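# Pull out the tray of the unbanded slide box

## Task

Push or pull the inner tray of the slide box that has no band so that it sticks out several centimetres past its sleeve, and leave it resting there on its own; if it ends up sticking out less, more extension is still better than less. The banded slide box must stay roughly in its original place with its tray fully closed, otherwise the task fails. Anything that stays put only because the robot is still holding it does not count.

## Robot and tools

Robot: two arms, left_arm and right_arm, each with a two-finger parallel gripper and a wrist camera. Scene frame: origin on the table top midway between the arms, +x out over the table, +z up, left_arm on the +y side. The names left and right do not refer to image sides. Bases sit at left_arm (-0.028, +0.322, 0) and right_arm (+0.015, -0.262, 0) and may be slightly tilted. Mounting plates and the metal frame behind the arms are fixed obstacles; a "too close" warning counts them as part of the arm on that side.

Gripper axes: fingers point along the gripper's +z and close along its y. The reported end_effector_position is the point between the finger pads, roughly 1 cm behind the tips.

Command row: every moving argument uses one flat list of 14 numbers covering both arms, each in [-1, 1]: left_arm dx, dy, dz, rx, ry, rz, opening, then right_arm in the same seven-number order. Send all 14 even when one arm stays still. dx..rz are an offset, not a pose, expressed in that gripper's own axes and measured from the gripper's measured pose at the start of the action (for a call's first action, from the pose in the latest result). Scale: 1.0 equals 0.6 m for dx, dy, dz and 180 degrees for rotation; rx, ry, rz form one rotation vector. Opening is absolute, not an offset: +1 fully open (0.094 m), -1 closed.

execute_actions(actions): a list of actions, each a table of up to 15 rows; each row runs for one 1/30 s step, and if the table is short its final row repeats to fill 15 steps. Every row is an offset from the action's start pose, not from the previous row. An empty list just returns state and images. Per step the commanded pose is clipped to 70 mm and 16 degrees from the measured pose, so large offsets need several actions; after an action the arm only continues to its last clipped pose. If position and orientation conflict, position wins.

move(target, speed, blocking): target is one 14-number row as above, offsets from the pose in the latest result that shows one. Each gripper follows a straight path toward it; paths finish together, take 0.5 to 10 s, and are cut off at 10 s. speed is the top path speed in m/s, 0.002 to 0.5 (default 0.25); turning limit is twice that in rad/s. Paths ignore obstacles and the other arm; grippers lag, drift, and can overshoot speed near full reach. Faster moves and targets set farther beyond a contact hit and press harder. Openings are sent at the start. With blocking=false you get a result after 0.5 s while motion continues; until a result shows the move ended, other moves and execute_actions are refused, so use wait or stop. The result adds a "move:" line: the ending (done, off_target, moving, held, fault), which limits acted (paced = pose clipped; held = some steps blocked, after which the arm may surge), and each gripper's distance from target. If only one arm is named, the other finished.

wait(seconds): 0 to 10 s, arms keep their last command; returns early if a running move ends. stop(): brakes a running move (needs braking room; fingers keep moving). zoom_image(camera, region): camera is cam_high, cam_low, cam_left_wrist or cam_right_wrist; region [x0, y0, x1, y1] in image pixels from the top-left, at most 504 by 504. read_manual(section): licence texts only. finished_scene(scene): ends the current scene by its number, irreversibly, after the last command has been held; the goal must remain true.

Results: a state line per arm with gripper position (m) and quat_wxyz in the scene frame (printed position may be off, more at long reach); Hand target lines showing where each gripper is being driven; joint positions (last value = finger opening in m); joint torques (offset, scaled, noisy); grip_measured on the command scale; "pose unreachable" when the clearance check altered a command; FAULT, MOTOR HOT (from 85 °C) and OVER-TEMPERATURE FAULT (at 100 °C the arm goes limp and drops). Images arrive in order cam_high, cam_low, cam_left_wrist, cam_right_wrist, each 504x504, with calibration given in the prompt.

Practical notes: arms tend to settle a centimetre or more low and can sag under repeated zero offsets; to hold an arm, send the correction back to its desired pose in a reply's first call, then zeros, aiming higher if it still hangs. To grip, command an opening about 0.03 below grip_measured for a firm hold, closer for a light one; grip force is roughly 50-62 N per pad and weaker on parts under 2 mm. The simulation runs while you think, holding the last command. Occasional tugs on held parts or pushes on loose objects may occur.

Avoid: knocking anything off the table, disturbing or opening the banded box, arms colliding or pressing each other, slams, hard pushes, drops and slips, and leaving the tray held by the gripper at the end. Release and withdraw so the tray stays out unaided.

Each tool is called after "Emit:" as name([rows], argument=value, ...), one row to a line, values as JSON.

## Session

Emit:
execute_actions(actions=[])

Scene clock: 0.00 s.
left_arm: end_effector_position=(+0.9268, +0.4781, +0.1218) grip_measured=+1.000 end_effector_quat_wxyz=(+0.694, -0.583, +0.284, -0.314) | right_arm: end_effector_position=(+0.4552, -0.6873, +0.3040) grip_measured=+1.000 end_effector_quat_wxyz=(+0.664, +0.241, +0.679, +0.200)
Joint positions: left_arm=[ 0.185  2.735  2.366  0.566 -0.625 -1.426  0.094] | right_arm=[-1.196  1.577  1.047  0.464 -0.948  0.58   0.094]
Joint velocities: left_arm=[-0.005 -0.005 -0.007 -0.002 -0.022 -0.007  0.   ] | right_arm=[-0.015 -0.015  0.002 -0.027 -0.022  0.037  0.   ]
Joint torques (N m, as the arm reports them, + toward a larger angle): no reading
Motor temperatures (°C, as the motors report them): left_arm=[23 24 24 21 24 23] | right_arm=[24 24 22 20 20 24]
Hand target (left_arm): +0.929, +0.478, +0.120; +0.695, -0.582, +0.281, -0.316
Hand target (right_arm): +0.458, -0.691, +0.315; +0.671, +0.233, +0.677, +0.194
camera_calibration (this result's frames):
cam_left_wrist: T_world_to_cam=[[-0.0949496, -0.11277, 0.989074, 0.0227884], [0.0635298, -0.992224, -0.10703, 0.43027], [0.993453, 0.0526732, 0.101376, -0.832141], [0, 0, 0, 1]] pos_world=[0.801521, 0.473326, 0.107871]
cam_right_wrist: T_world_to_cam=[[-0.0601195, -0.797365, -0.600495, -0.333327], [-0.579588, 0.517671, -0.629361, 0.812529], [0.812689, 0.310203, -0.493265, 0.114907], [0, 0, 0, 1]] pos_world=[0.357509, -0.72205, 0.367892]

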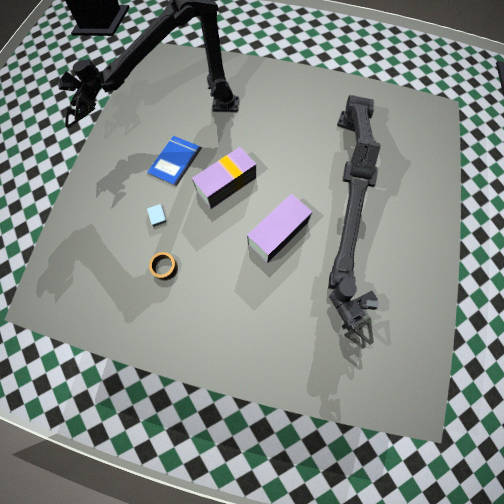

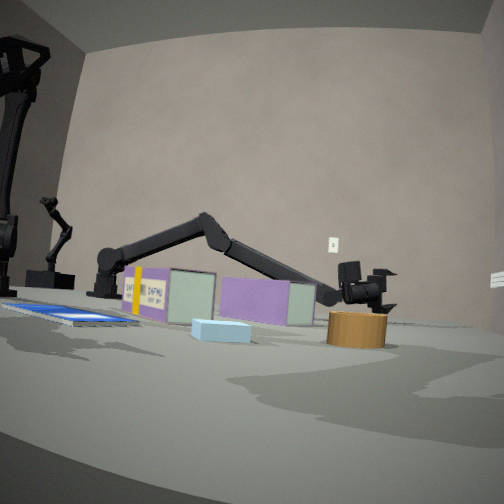

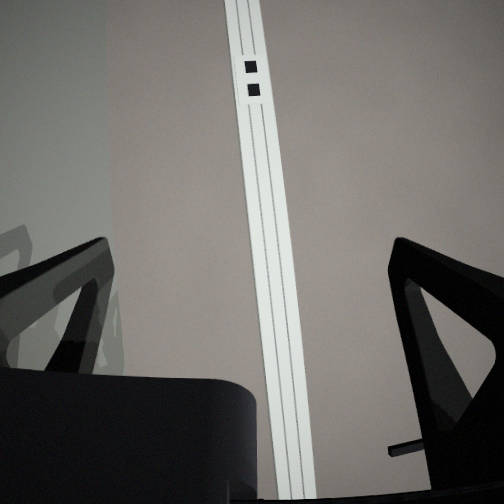

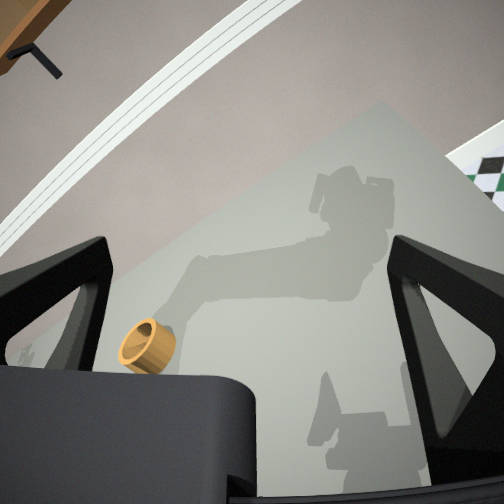

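Emit:
zoom_image(camera="cam_high", region=[180, 130, 330, 280])

Region (180, 130, 330, 280) of cam_high's 504x504 image, scaled by 3.360, with more detail than that image has.

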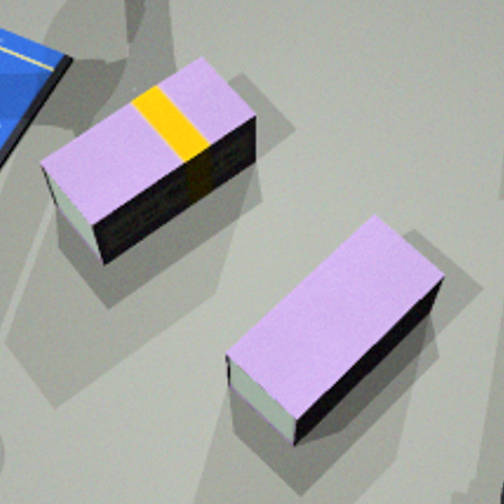

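Emit:
move(target=[-0.206,-0.063,-0.974,0.247,0.366,0.414,-1,0.932,0.903,0.172,-0.117,0.527,-0.422,1], speed=0.3)

Scene clock: 4.97 s.
left_arm: end_effector_position=(+0.4046, +0.2026, +0.0741) grip_measured=-0.989 end_effector_quat_wxyz=(+0.645, +0.200, +0.716, -0.178) | right_arm: end_effector_position=(+0.5694, +0.0701, +0.1563) grip_measured=+1.000 end_effector_quat_wxyz=(-0.018, -0.492, +0.870, -0.013)
Joint positions: left_arm=[0.019 1.817 0.335 1.367 0.432 0.051 0.001] | right_arm=[ 0.349  2.107  2.056 -1.557  0.024 -0.482  0.094]
Joint velocities: left_arm=[ 0.005 -0.015  0.007  0.002  0.066 -0.037  0.001] | right_arm=[-0.005 -0.005  0.012 -0.002  0.051 -0.051  0.   ]
Joint torques (N m, as the arm reports them, + toward a larger angle): left_arm=[-0.59 -8.99  2.38  1.27 -0.24  0.26] | right_arm=[ -0.48 -21.1   12.32  -0.45   0.08  -0.19]
Motor temperatures (°C, as the motors report them): left_arm=[23 25 24 21 24 23] | right_arm=[24 24 23 20 20 24]
Hand target (left_arm): +0.401, +0.198, +0.070; +0.637, +0.207, +0.721, -0.177
Hand target (right_arm): +0.580, +0.072, +0.167; -0.007, -0.497, +0.868, -0.014
Off the commanded pose (left_arm): 0.007 m, 2 deg.
Off the commanded pose (right_arm): 0.026 m, 3 deg.
move: off_target (right_arm)
camera_calibration (this result's frames):
cam_left_wrist: T_world_to_cam=[[-0.503422, -0.864038, -0.00208143, 0.380239], [-0.582539, 0.341187, -0.737726, 0.223009], [0.638134, -0.370175, -0.675097, -0.00708266], [0, 0, 0, 1]] pos_world=[0.325852, 0.249832, 0.160529]
cam_right_wrist: T_world_to_cam=[[0.851475, -0.524389, 0.00248952, -0.443639], [-0.414915, -0.670798, 0.614716, 0.188757], [-0.32068, -0.524448, -0.788744, 0.464323], [0, 0, 0, 1]] pos_world=[0.604965, 0.137492, 0.251305]

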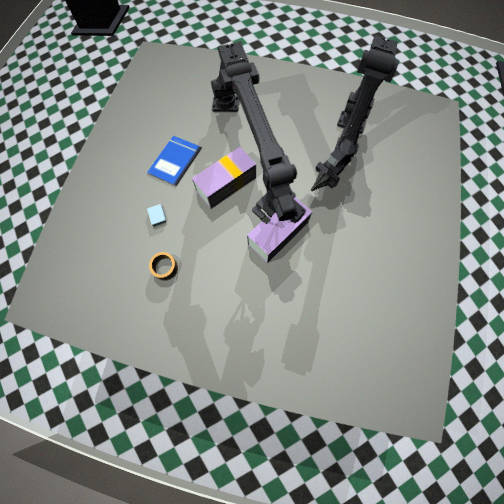

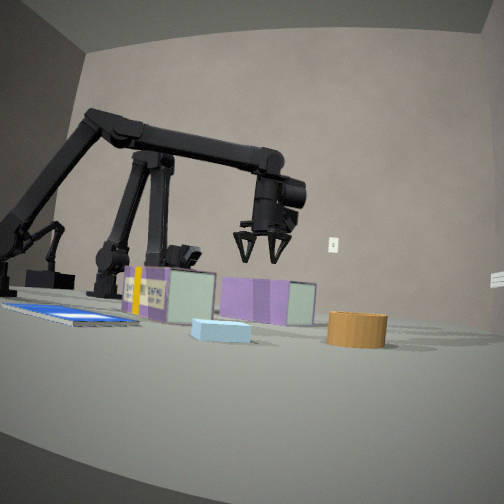

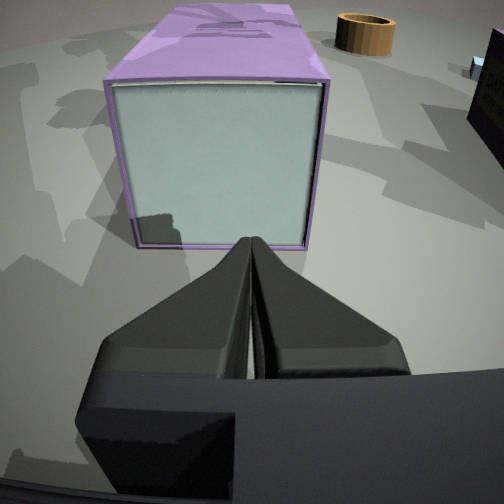

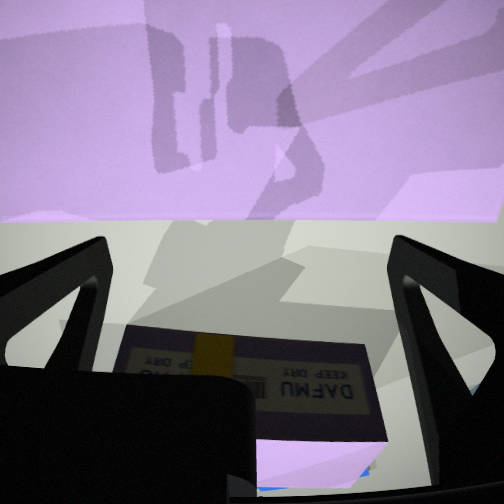

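Emit:
move(target=[0.025,0.03,0.06,0,0,0,-1,-0.06,-0.03,0.04,0,0,0,1], speed=0.1)

Emit:
move(target=[0,0,0.02,0,0,0,-1,0,0,0.11,0,0,0,1], speed=0.05)

Scene clock: 6.10 s.
left_arm: end_effector_position=(+0.4374, +0.1985, +0.0588) grip_measured=-0.989 end_effector_quat_wxyz=(+0.646, +0.201, +0.714, -0.179) | right_arm: end_effector_position=(+0.5950, +0.0856, +0.1237) grip_measured=+1.000 end_effector_quat_wxyz=(-0.027, -0.492, +0.870, -0.013)
Joint positions: left_arm=[0.019 1.91  0.432 1.367 0.436 0.052 0.001] | right_arm=[ 0.349  2.232  2.184 -1.578  0.025 -0.482  0.094]
Joint velocities: left_arm=[-0.005 -0.005  0.007 -0.007 -0.095  0.007 -0.   ] | right_arm=[-0.005  0.005  0.002 -0.007  0.037 -0.095  0.   ]
Joint torques (N m, as the arm reports them, + toward a larger angle): left_arm=[ 0.73 -8.76  4.08  2.01 -0.03  0.12] | right_arm=[ -0.18 -22.33  12.22  -0.47  -0.05  -0.05]
Motor temperatures (°C, as the motors report them): left_arm=[23 25 24 21 24 23] | right_arm=[24 24 24 20 20 24]
Hand target (left_arm): +0.443, +0.200, +0.055; +0.645, +0.200, +0.716, -0.178
Hand target (right_arm): +0.603, +0.091, +0.132; -0.018, -0.492, +0.870, -0.013
Off the commanded pose (left_arm): 0.007 m, 0 deg.
Off the commanded pose (right_arm): 0.012 m, 1 deg.
move: off_target (right_arm)
camera_calibration (this result's frames):
cam_left_wrist: T_world_to_cam=[[-0.506423, -0.862276, -0.00389515, 0.3943], [-0.578563, 0.343138, -0.739946, 0.230214], [0.639375, -0.372472, -0.672655, -0.0400817], [0, 0, 0, 1]] pos_world=[0.358504, 0.246071, 0.144921]
cam_right_wrist: T_world_to_cam=[[0.851461, -0.524389, -0.00549201, -0.456246], [-0.405312, -0.664686, 0.627626, 0.222015], [-0.332771, -0.532174, -0.778495, 0.461584], [0, 0, 0, 1]] pos_world=[0.632062, 0.153963, 0.217493]

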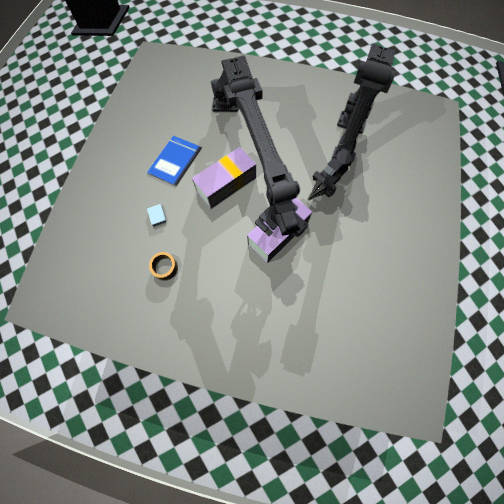

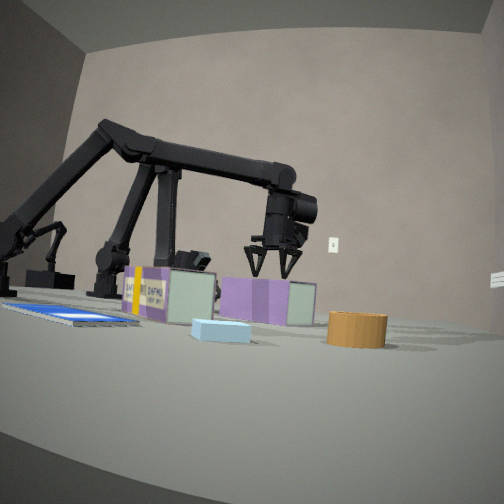

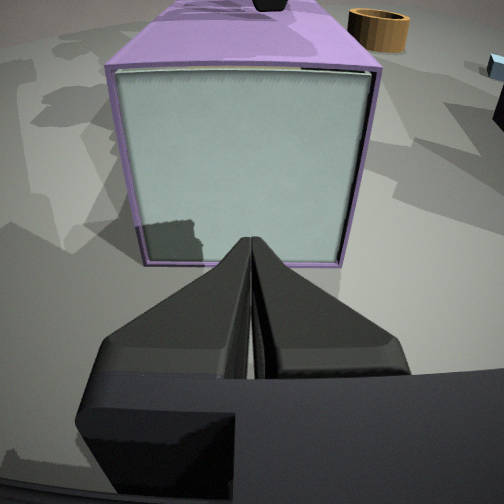

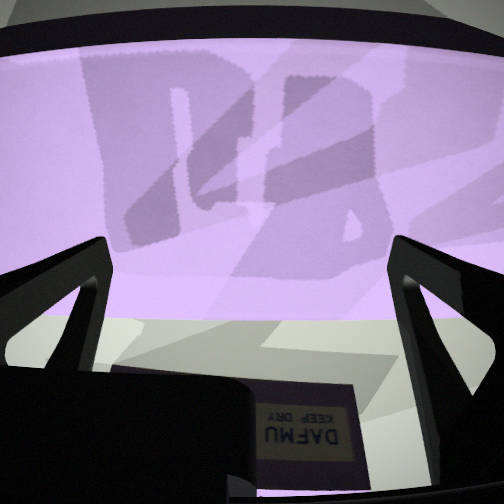

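Scene clock: 7.67 s.
left_arm: end_effector_position=(+0.4421, +0.1998, +0.0611) grip_measured=-0.989 end_effector_quat_wxyz=(+0.651, +0.198, +0.712, -0.174) | right_arm: end_effector_position=(+0.5936, +0.0852, +0.1163) grip_measured=+1.000 end_effector_quat_wxyz=(+0.005, -0.492, +0.870, -0.010)
Joint positions: left_arm=[0.019 1.91  0.441 1.367 0.423 0.052 0.001] | right_arm=[ 0.349  2.175  2.066 -1.453  0.021 -0.482  0.094]
Joint velocities: left_arm=[-0.005 -0.005 -0.017  0.002 -0.022 -0.066 -0.001] | right_arm=[-0.015  0.005 -0.012 -0.002 -0.037  0.007  0.   ]
Joint torques (N m, as the arm reports them, + toward a larger angle): left_arm=[-1.32 -9.46  4.55  1.38 -0.23  0.08] | right_arm=[ -0.09 -17.36   5.54   1.65   0.1   -0.06]
Motor temperatures (°C, as the motors report them): left_arm=[23 25 24 21 24 23] | right_arm=[24 25 24 20 20 24]
Hand target (left_arm): +0.447, +0.192, +0.058; +0.646, +0.201, +0.714, -0.179
Hand target (right_arm): +0.590, +0.082, +0.060; -0.027, -0.492, +0.870, -0.013
Off the commanded pose (left_arm): 0.010 m, 1 deg.
Off the commanded pose (right_arm): 0.059 m, 4 deg.
move: off_target (right_arm)
camera_calibration (this result's frames):
cam_left_wrist: T_world_to_cam=[[-0.495863, -0.868356, -0.00884292, 0.394669], [-0.575821, 0.336403, -0.74516, 0.234697], [0.650039, -0.364406, -0.666827, -0.047743], [0, 0, 0, 1]] pos_world=[0.36188, 0.246362, 0.14654]
cam_right_wrist: T_world_to_cam=[[0.850826, -0.525059, 0.0202236, -0.457877], [-0.437513, -0.686598, 0.580659, 0.252338], [-0.290995, -0.502888, -0.813896, 0.431976], [0, 0, 0, 1]] pos_world=[0.625678, 0.150078, 0.214321]

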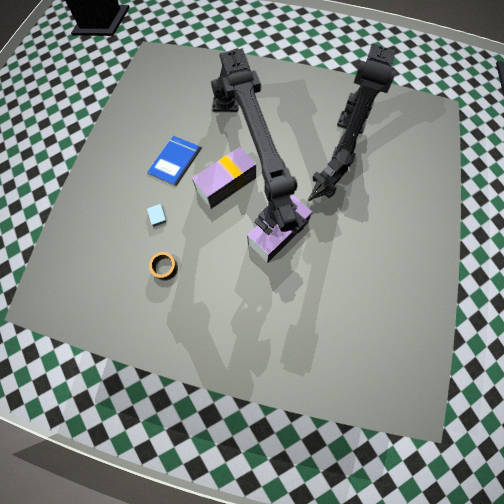

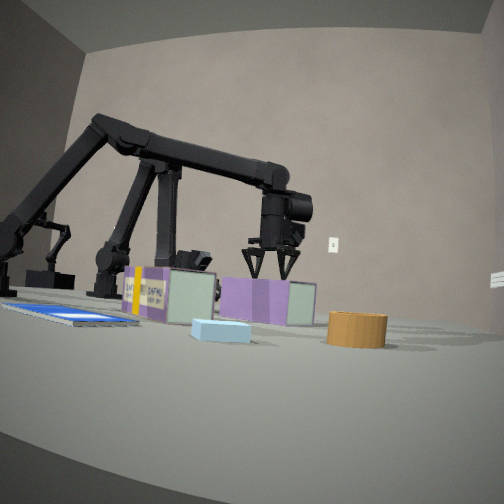

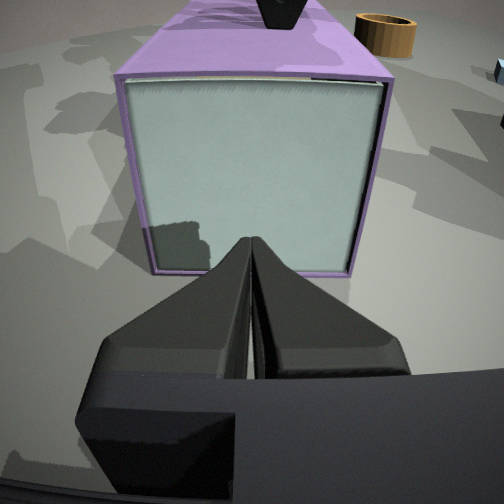

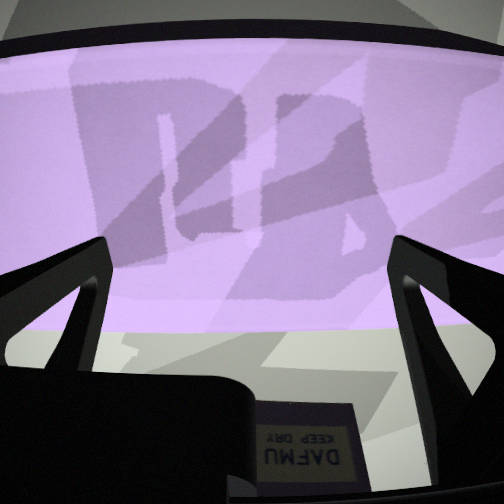

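Emit:
move(target=[0,-0.012,0.18,0.008,0,0,-1,0,0,0.11,0,0,0,1], speed=0.045)

Scene clock: 10.47 s.
left_arm: end_effector_position=(+0.5216, +0.1579, +0.0651) grip_measured=-0.989 end_effector_quat_wxyz=(+0.662, +0.201, +0.702, -0.169) | right_arm: end_effector_position=(+0.6019, +0.0836, +0.1179) grip_measured=+1.000 end_effector_quat_wxyz=(+0.047, -0.487, +0.872, -0.008)
Joint positions: left_arm=[-0.063  1.981  0.674  1.235  0.338  0.052  0.001] | right_arm=[ 0.34   2.128  1.988 -1.338  0.019 -0.482  0.094]
Joint velocities: left_arm=[-0.005  0.005  0.002 -0.002 -0.037 -0.022  0.   ] | right_arm=[-0.005  0.005 -0.002 -0.007 -0.051  0.007  0.   ]
Joint torques (N m, as the arm reports them, + toward a larger angle): left_arm=[ -2.14 -10.17   8.09   0.81  -0.16  -0.01] | right_arm=[  0.62 -16.02   5.24   1.59   0.03  -0.07]
Motor temperatures (°C, as the motors report them): left_arm=[23 25 25 21 24 23] | right_arm=[24 25 24 20 20 24]
Hand target (left_arm): +0.530, +0.140, +0.052; +0.648, +0.206, +0.710, -0.183
Hand target (right_arm): +0.592, +0.083, +0.053; +0.005, -0.492, +0.870, -0.010
Off the commanded pose (left_arm): 0.025 m, 2 deg.
Off the commanded pose (right_arm): 0.068 m, 5 deg.
move: off_target (left_arm, right_arm)
camera_calibration (this result's frames):
cam_left_wrist: T_world_to_cam=[[-0.493238, -0.869475, -0.0270014, 0.397712], [-0.552495, 0.337094, -0.76231, 0.28633], [0.671911, -0.361082, -0.646649, -0.125289], [0, 0, 0, 1]] pos_world=[0.438546, 0.20404, 0.147993]
cam_right_wrist: T_world_to_cam=[[0.84346, -0.534157, 0.0570162, -0.464946], [-0.482779, -0.707198, 0.516523, 0.29038], [-0.235583, -0.463193, -0.854373, 0.40297], [0, 0, 0, 1]] pos_world=[0.627285, 0.143655, 0.220809]

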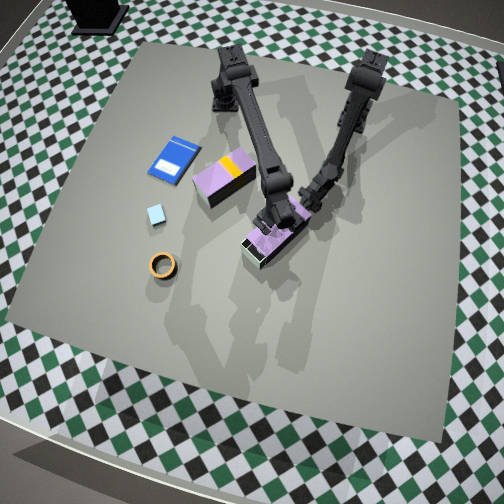

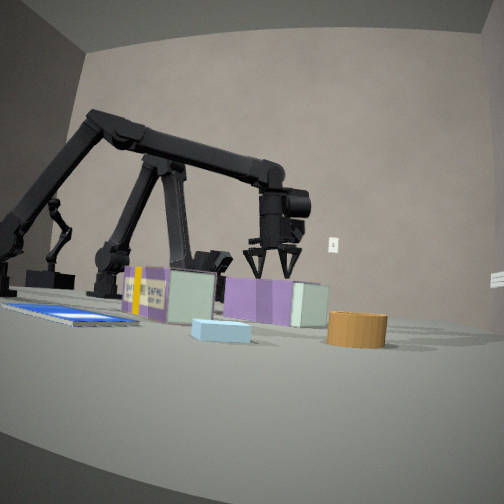

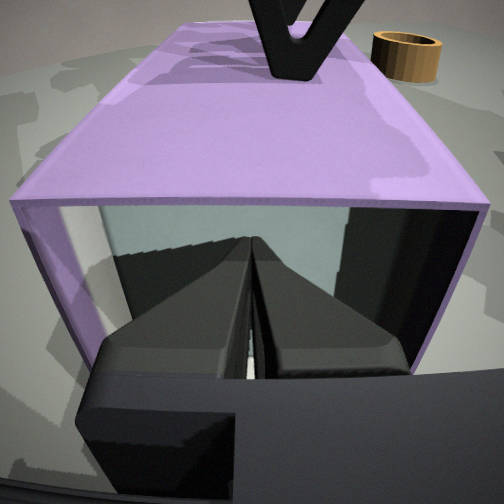

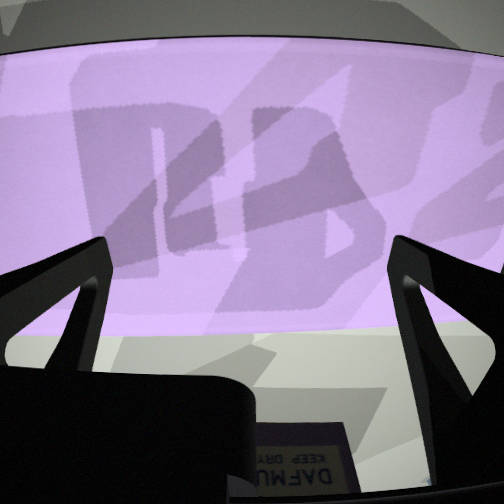

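Emit:
move(target=[0.03,-0.015,0.1,0.01,0.01,0,-1,0,0.015,0.11,-0.015,0.026,0,1], speed=0.04)

Emit:
zoom_image(camera="cam_high", region=[200, 160, 350, 310])

Scene clock: 12.53 s.
left_arm: end_effector_position=(+0.5599, +0.1396, +0.0653) grip_measured=-0.989 end_effector_quat_wxyz=(+0.666, +0.203, +0.698, -0.170) | right_arm: end_effector_position=(+0.6045, +0.0827, +0.1184) grip_measured=+1.000 end_effector_quat_wxyz=(+0.048, -0.486, +0.873, -0.008)
Joint positions: left_arm=[-0.085  2.029  0.794  1.175  0.321  0.052  0.001] | right_arm=[ 0.337  2.131  1.994 -1.338  0.019 -0.482  0.094]
Joint velocities: left_arm=[-0.005 -0.015  0.007 -0.002  0.037  0.007 -0.   ] | right_arm=[-0.015  0.005  0.002 -0.017 -0.066 -0.007  0.   ]
Joint torques (N m, as the arm reports them, + toward a larger angle): left_arm=[ -2.32 -10.61   8.49   0.56  -0.2    0.2 ] | right_arm=[  1.07 -13.94   8.73   0.28  -0.16   0.04]
Motor temperatures (°C, as the motors report them): left_arm=[23 26 25 21 24 23] | right_arm=[24 25 24 20 20 24]
Hand target (left_arm): +0.565, +0.122, +0.043; +0.648, +0.214, +0.710, -0.177
Hand target (right_arm): +0.596, +0.089, +0.055; -0.000, -0.488, +0.873, -0.008
Off the commanded pose (left_arm): 0.030 m, 3 deg.
Off the commanded pose (right_arm): 0.067 m, 6 deg.
move: off_target (left_arm, right_arm)
camera_calibration (this result's frames):
cam_left_wrist: T_world_to_cam=[[-0.497559, -0.866849, -0.0317392, 0.403014], [-0.541636, 0.339055, -0.769202, 0.307932], [0.677543, -0.365532, -0.638217, -0.160587], [0, 0, 0, 1]] pos_world=[0.476115, 0.186246, 0.147164]
cam_right_wrist: T_world_to_cam=[[0.841675, -0.536819, 0.0583913, -0.466484], [-0.486288, -0.706523, 0.514149, 0.293121], [-0.23475, -0.461141, -0.855711, 0.403026], [0, 0, 0, 1]] pos_world=[0.62978, 0.142531, 0.221405]

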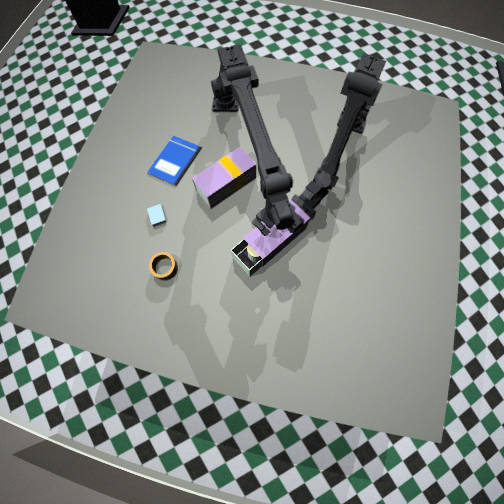

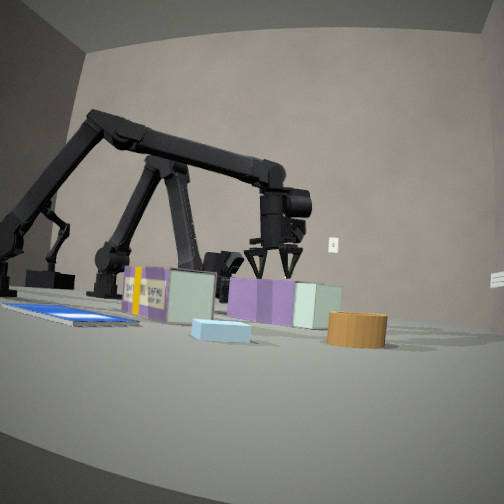

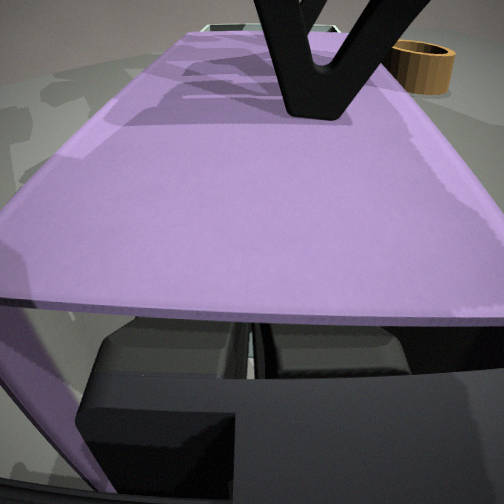

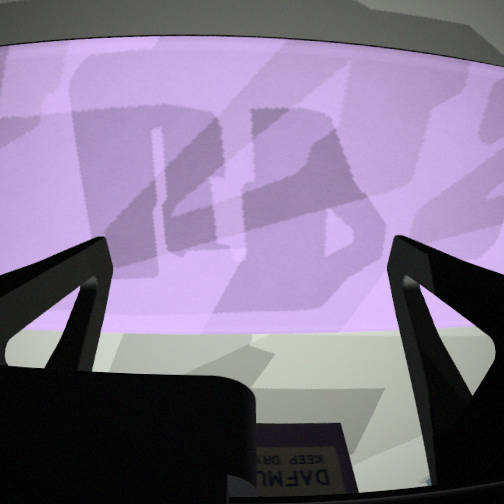

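Region (200, 160, 350, 310) of cam_high's 504x504 image, scaled by 3.360, with more detail than that image has.

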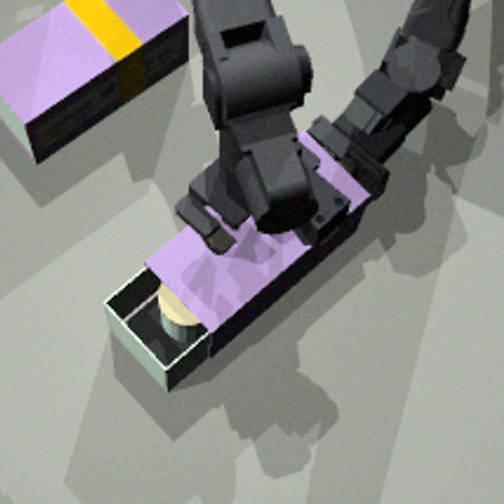

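Emit:
move(target=[0.03,-0.02,0.052,0.01,0.01,0,-1,0,0.02,0.11,-0.015,0.026,0,1], speed=0.04)

Emit:
move(target=[0,0,-0.19,0,0,0,-1,0,0,-0.08,0,0,0,1], speed=0.12)

Emit:
zoom_image(camera="cam_high", region=[200, 160, 350, 310])

Scene clock: 14.57 s.
left_arm: end_effector_position=(+0.5686, +0.1358, +0.0655) grip_measured=-0.989 end_effector_quat_wxyz=(+0.667, +0.204, +0.696, -0.171) | right_arm: end_effector_position=(+0.6071, +0.0814, +0.1184) grip_measured=+1.000 end_effector_quat_wxyz=(+0.049, -0.484, +0.873, -0.009)
Joint positions: left_arm=[-0.089  2.041  0.822  1.163  0.321  0.052  0.001] | right_arm=[ 0.333  2.135  2.    -1.338  0.02  -0.482  0.094]
Joint velocities: left_arm=[-0.024 -0.005 -0.002  0.002 -0.051  0.007 -0.002] | right_arm=[-0.015 -0.015 -0.002 -0.002 -0.051 -0.022  0.   ]
Joint torques (N m, as the arm reports them, + toward a larger angle): left_arm=[ -2.3  -10.59   9.53   0.54  -0.24   0.19] | right_arm=[  1.48 -14.31   8.4    0.38  -0.14   0.07]
Motor temperatures (°C, as the motors report them): left_arm=[23 26 25 21 24 23] | right_arm=[24 25 24 20 20 24]
Hand target (left_arm): +0.577, +0.115, +0.046; +0.651, +0.216, +0.705, -0.178
Hand target (right_arm): +0.597, +0.089, +0.055; +0.002, -0.487, +0.873, -0.008
Off the commanded pose (left_arm): 0.032 m, 3 deg.
Off the commanded pose (right_arm): 0.067 m, 6 deg.
move: off_target (left_arm, right_arm)
camera_calibration (this result's frames):
cam_left_wrist: T_world_to_cam=[[-0.500094, -0.86535, -0.032785, 0.405345], [-0.538015, 0.340144, -0.77126, 0.31197], [0.678561, -0.368063, -0.635676, -0.168161], [0, 0, 0, 1]] pos_world=[0.484663, 0.182757, 0.147003]
cam_right_wrist: T_world_to_cam=[[0.839679, -0.539786, 0.0597604, -0.468083], [-0.489849, -0.705258, 0.512503, 0.295763], [-0.234495, -0.459611, -0.856604, 0.402925], [0, 0, 0, 1]] pos_world=[0.632403, 0.141114, 0.221541]

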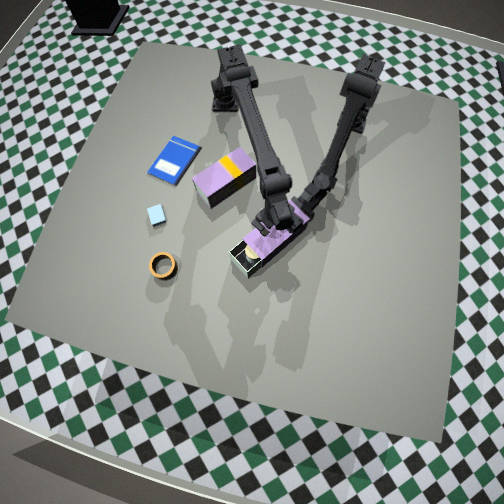

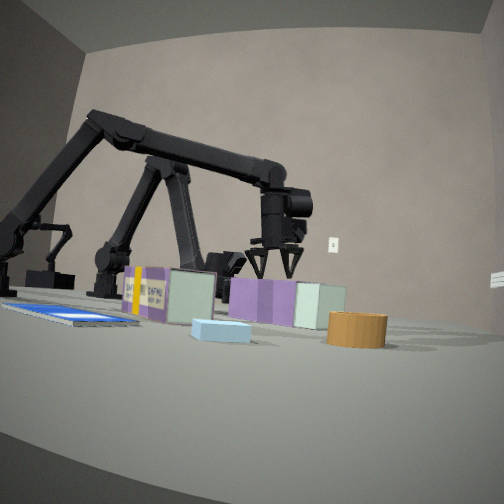

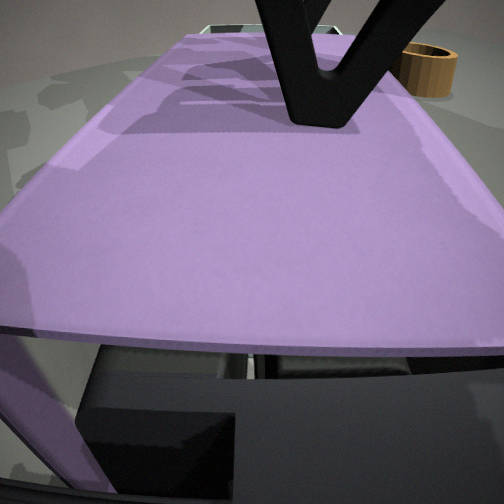

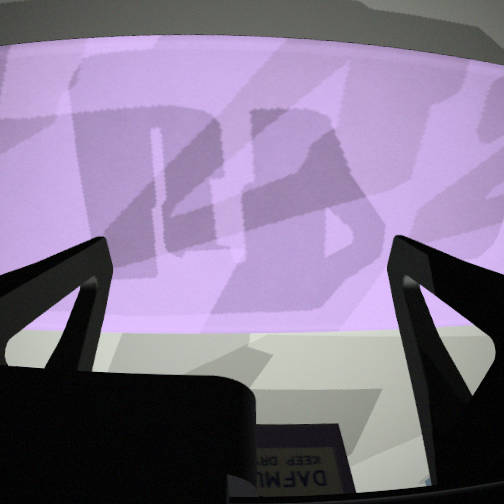

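Scene clock: 15.97 s.
left_arm: end_effector_position=(+0.4709, +0.1883, +0.0642) grip_measured=-0.989 end_effector_quat_wxyz=(+0.655, +0.204, +0.706, -0.177) | right_arm: end_effector_position=(+0.5934, +0.0725, +0.1371) grip_measured=+1.000 end_effector_quat_wxyz=(+0.025, -0.485, +0.874, -0.009)
Joint positions: left_arm=[0.001 1.931 0.524 1.32  0.42  0.052 0.001] | right_arm=[ 0.332  2.114  2.017 -1.424  0.02  -0.482  0.094]
Joint velocities: left_arm=[-0.015  0.015  0.012  0.017  0.022  0.037 -0.001] | right_arm=[-0.015 -0.015  0.012 -0.017  0.022  0.066  0.   ]
Joint torques (N m, as the arm reports them, + toward a larger angle): left_arm=[  1.28 -11.08   3.09   3.18  -0.04   0.17] | right_arm=[  0.01 -23.68  12.33  -0.27  -0.05  -0.05]
Motor temperatures (°C, as the motors report them): left_arm=[23 26 25 21 24 23] | right_arm=[24 25 25 20 20 24]
Hand target (left_arm): +0.471, +0.194, +0.072; +0.666, +0.204, +0.697, -0.171
Hand target (right_arm): +0.601, +0.078, +0.166; +0.050, -0.484, +0.873, -0.008
Off the commanded pose (left_arm): 0.009 m, 2 deg.
Off the commanded pose (right_arm): 0.031 m, 3 deg.
move: off_target (right_arm)
camera_calibration (this result's frames):
cam_left_wrist: T_world_to_cam=[[-0.507883, -0.861283, -0.0156808, 0.403689], [-0.558769, 0.343241, -0.754959, 0.24871], [0.655616, -0.374669, -0.655585, -0.0700561], [0, 0, 0, 1]] pos_world=[0.389928, 0.236075, 0.148168]
cam_right_wrist: T_world_to_cam=[[0.841114, -0.539542, 0.0377089, -0.46037], [-0.468275, -0.691575, 0.549948, 0.25424], [-0.270642, -0.480227, -0.834347, 0.431512], [0, 0, 0, 1]] pos_world=[0.623063, 0.134661, 0.237572]

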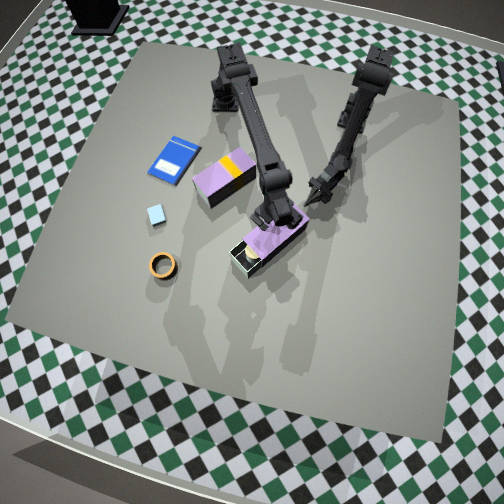

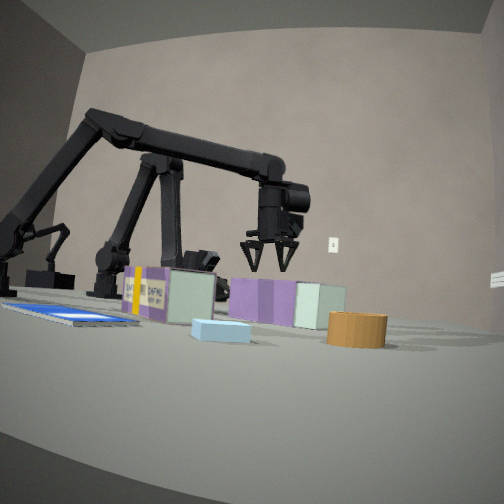

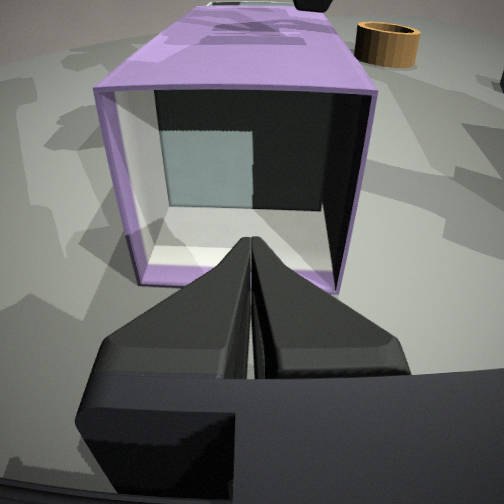

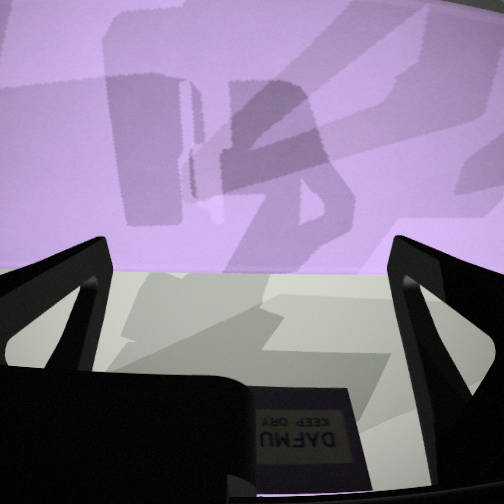

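Region (200, 160, 350, 310) of cam_high's 504x504 image, scaled by 3.360, with more detail than that image has.

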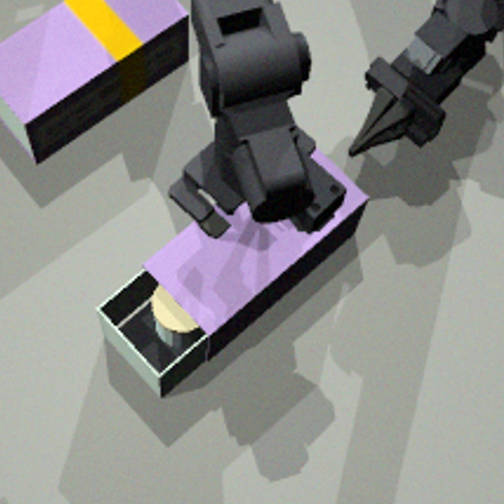

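Emit:
finished_scene(scene=2)

The scene is finished: the task was done.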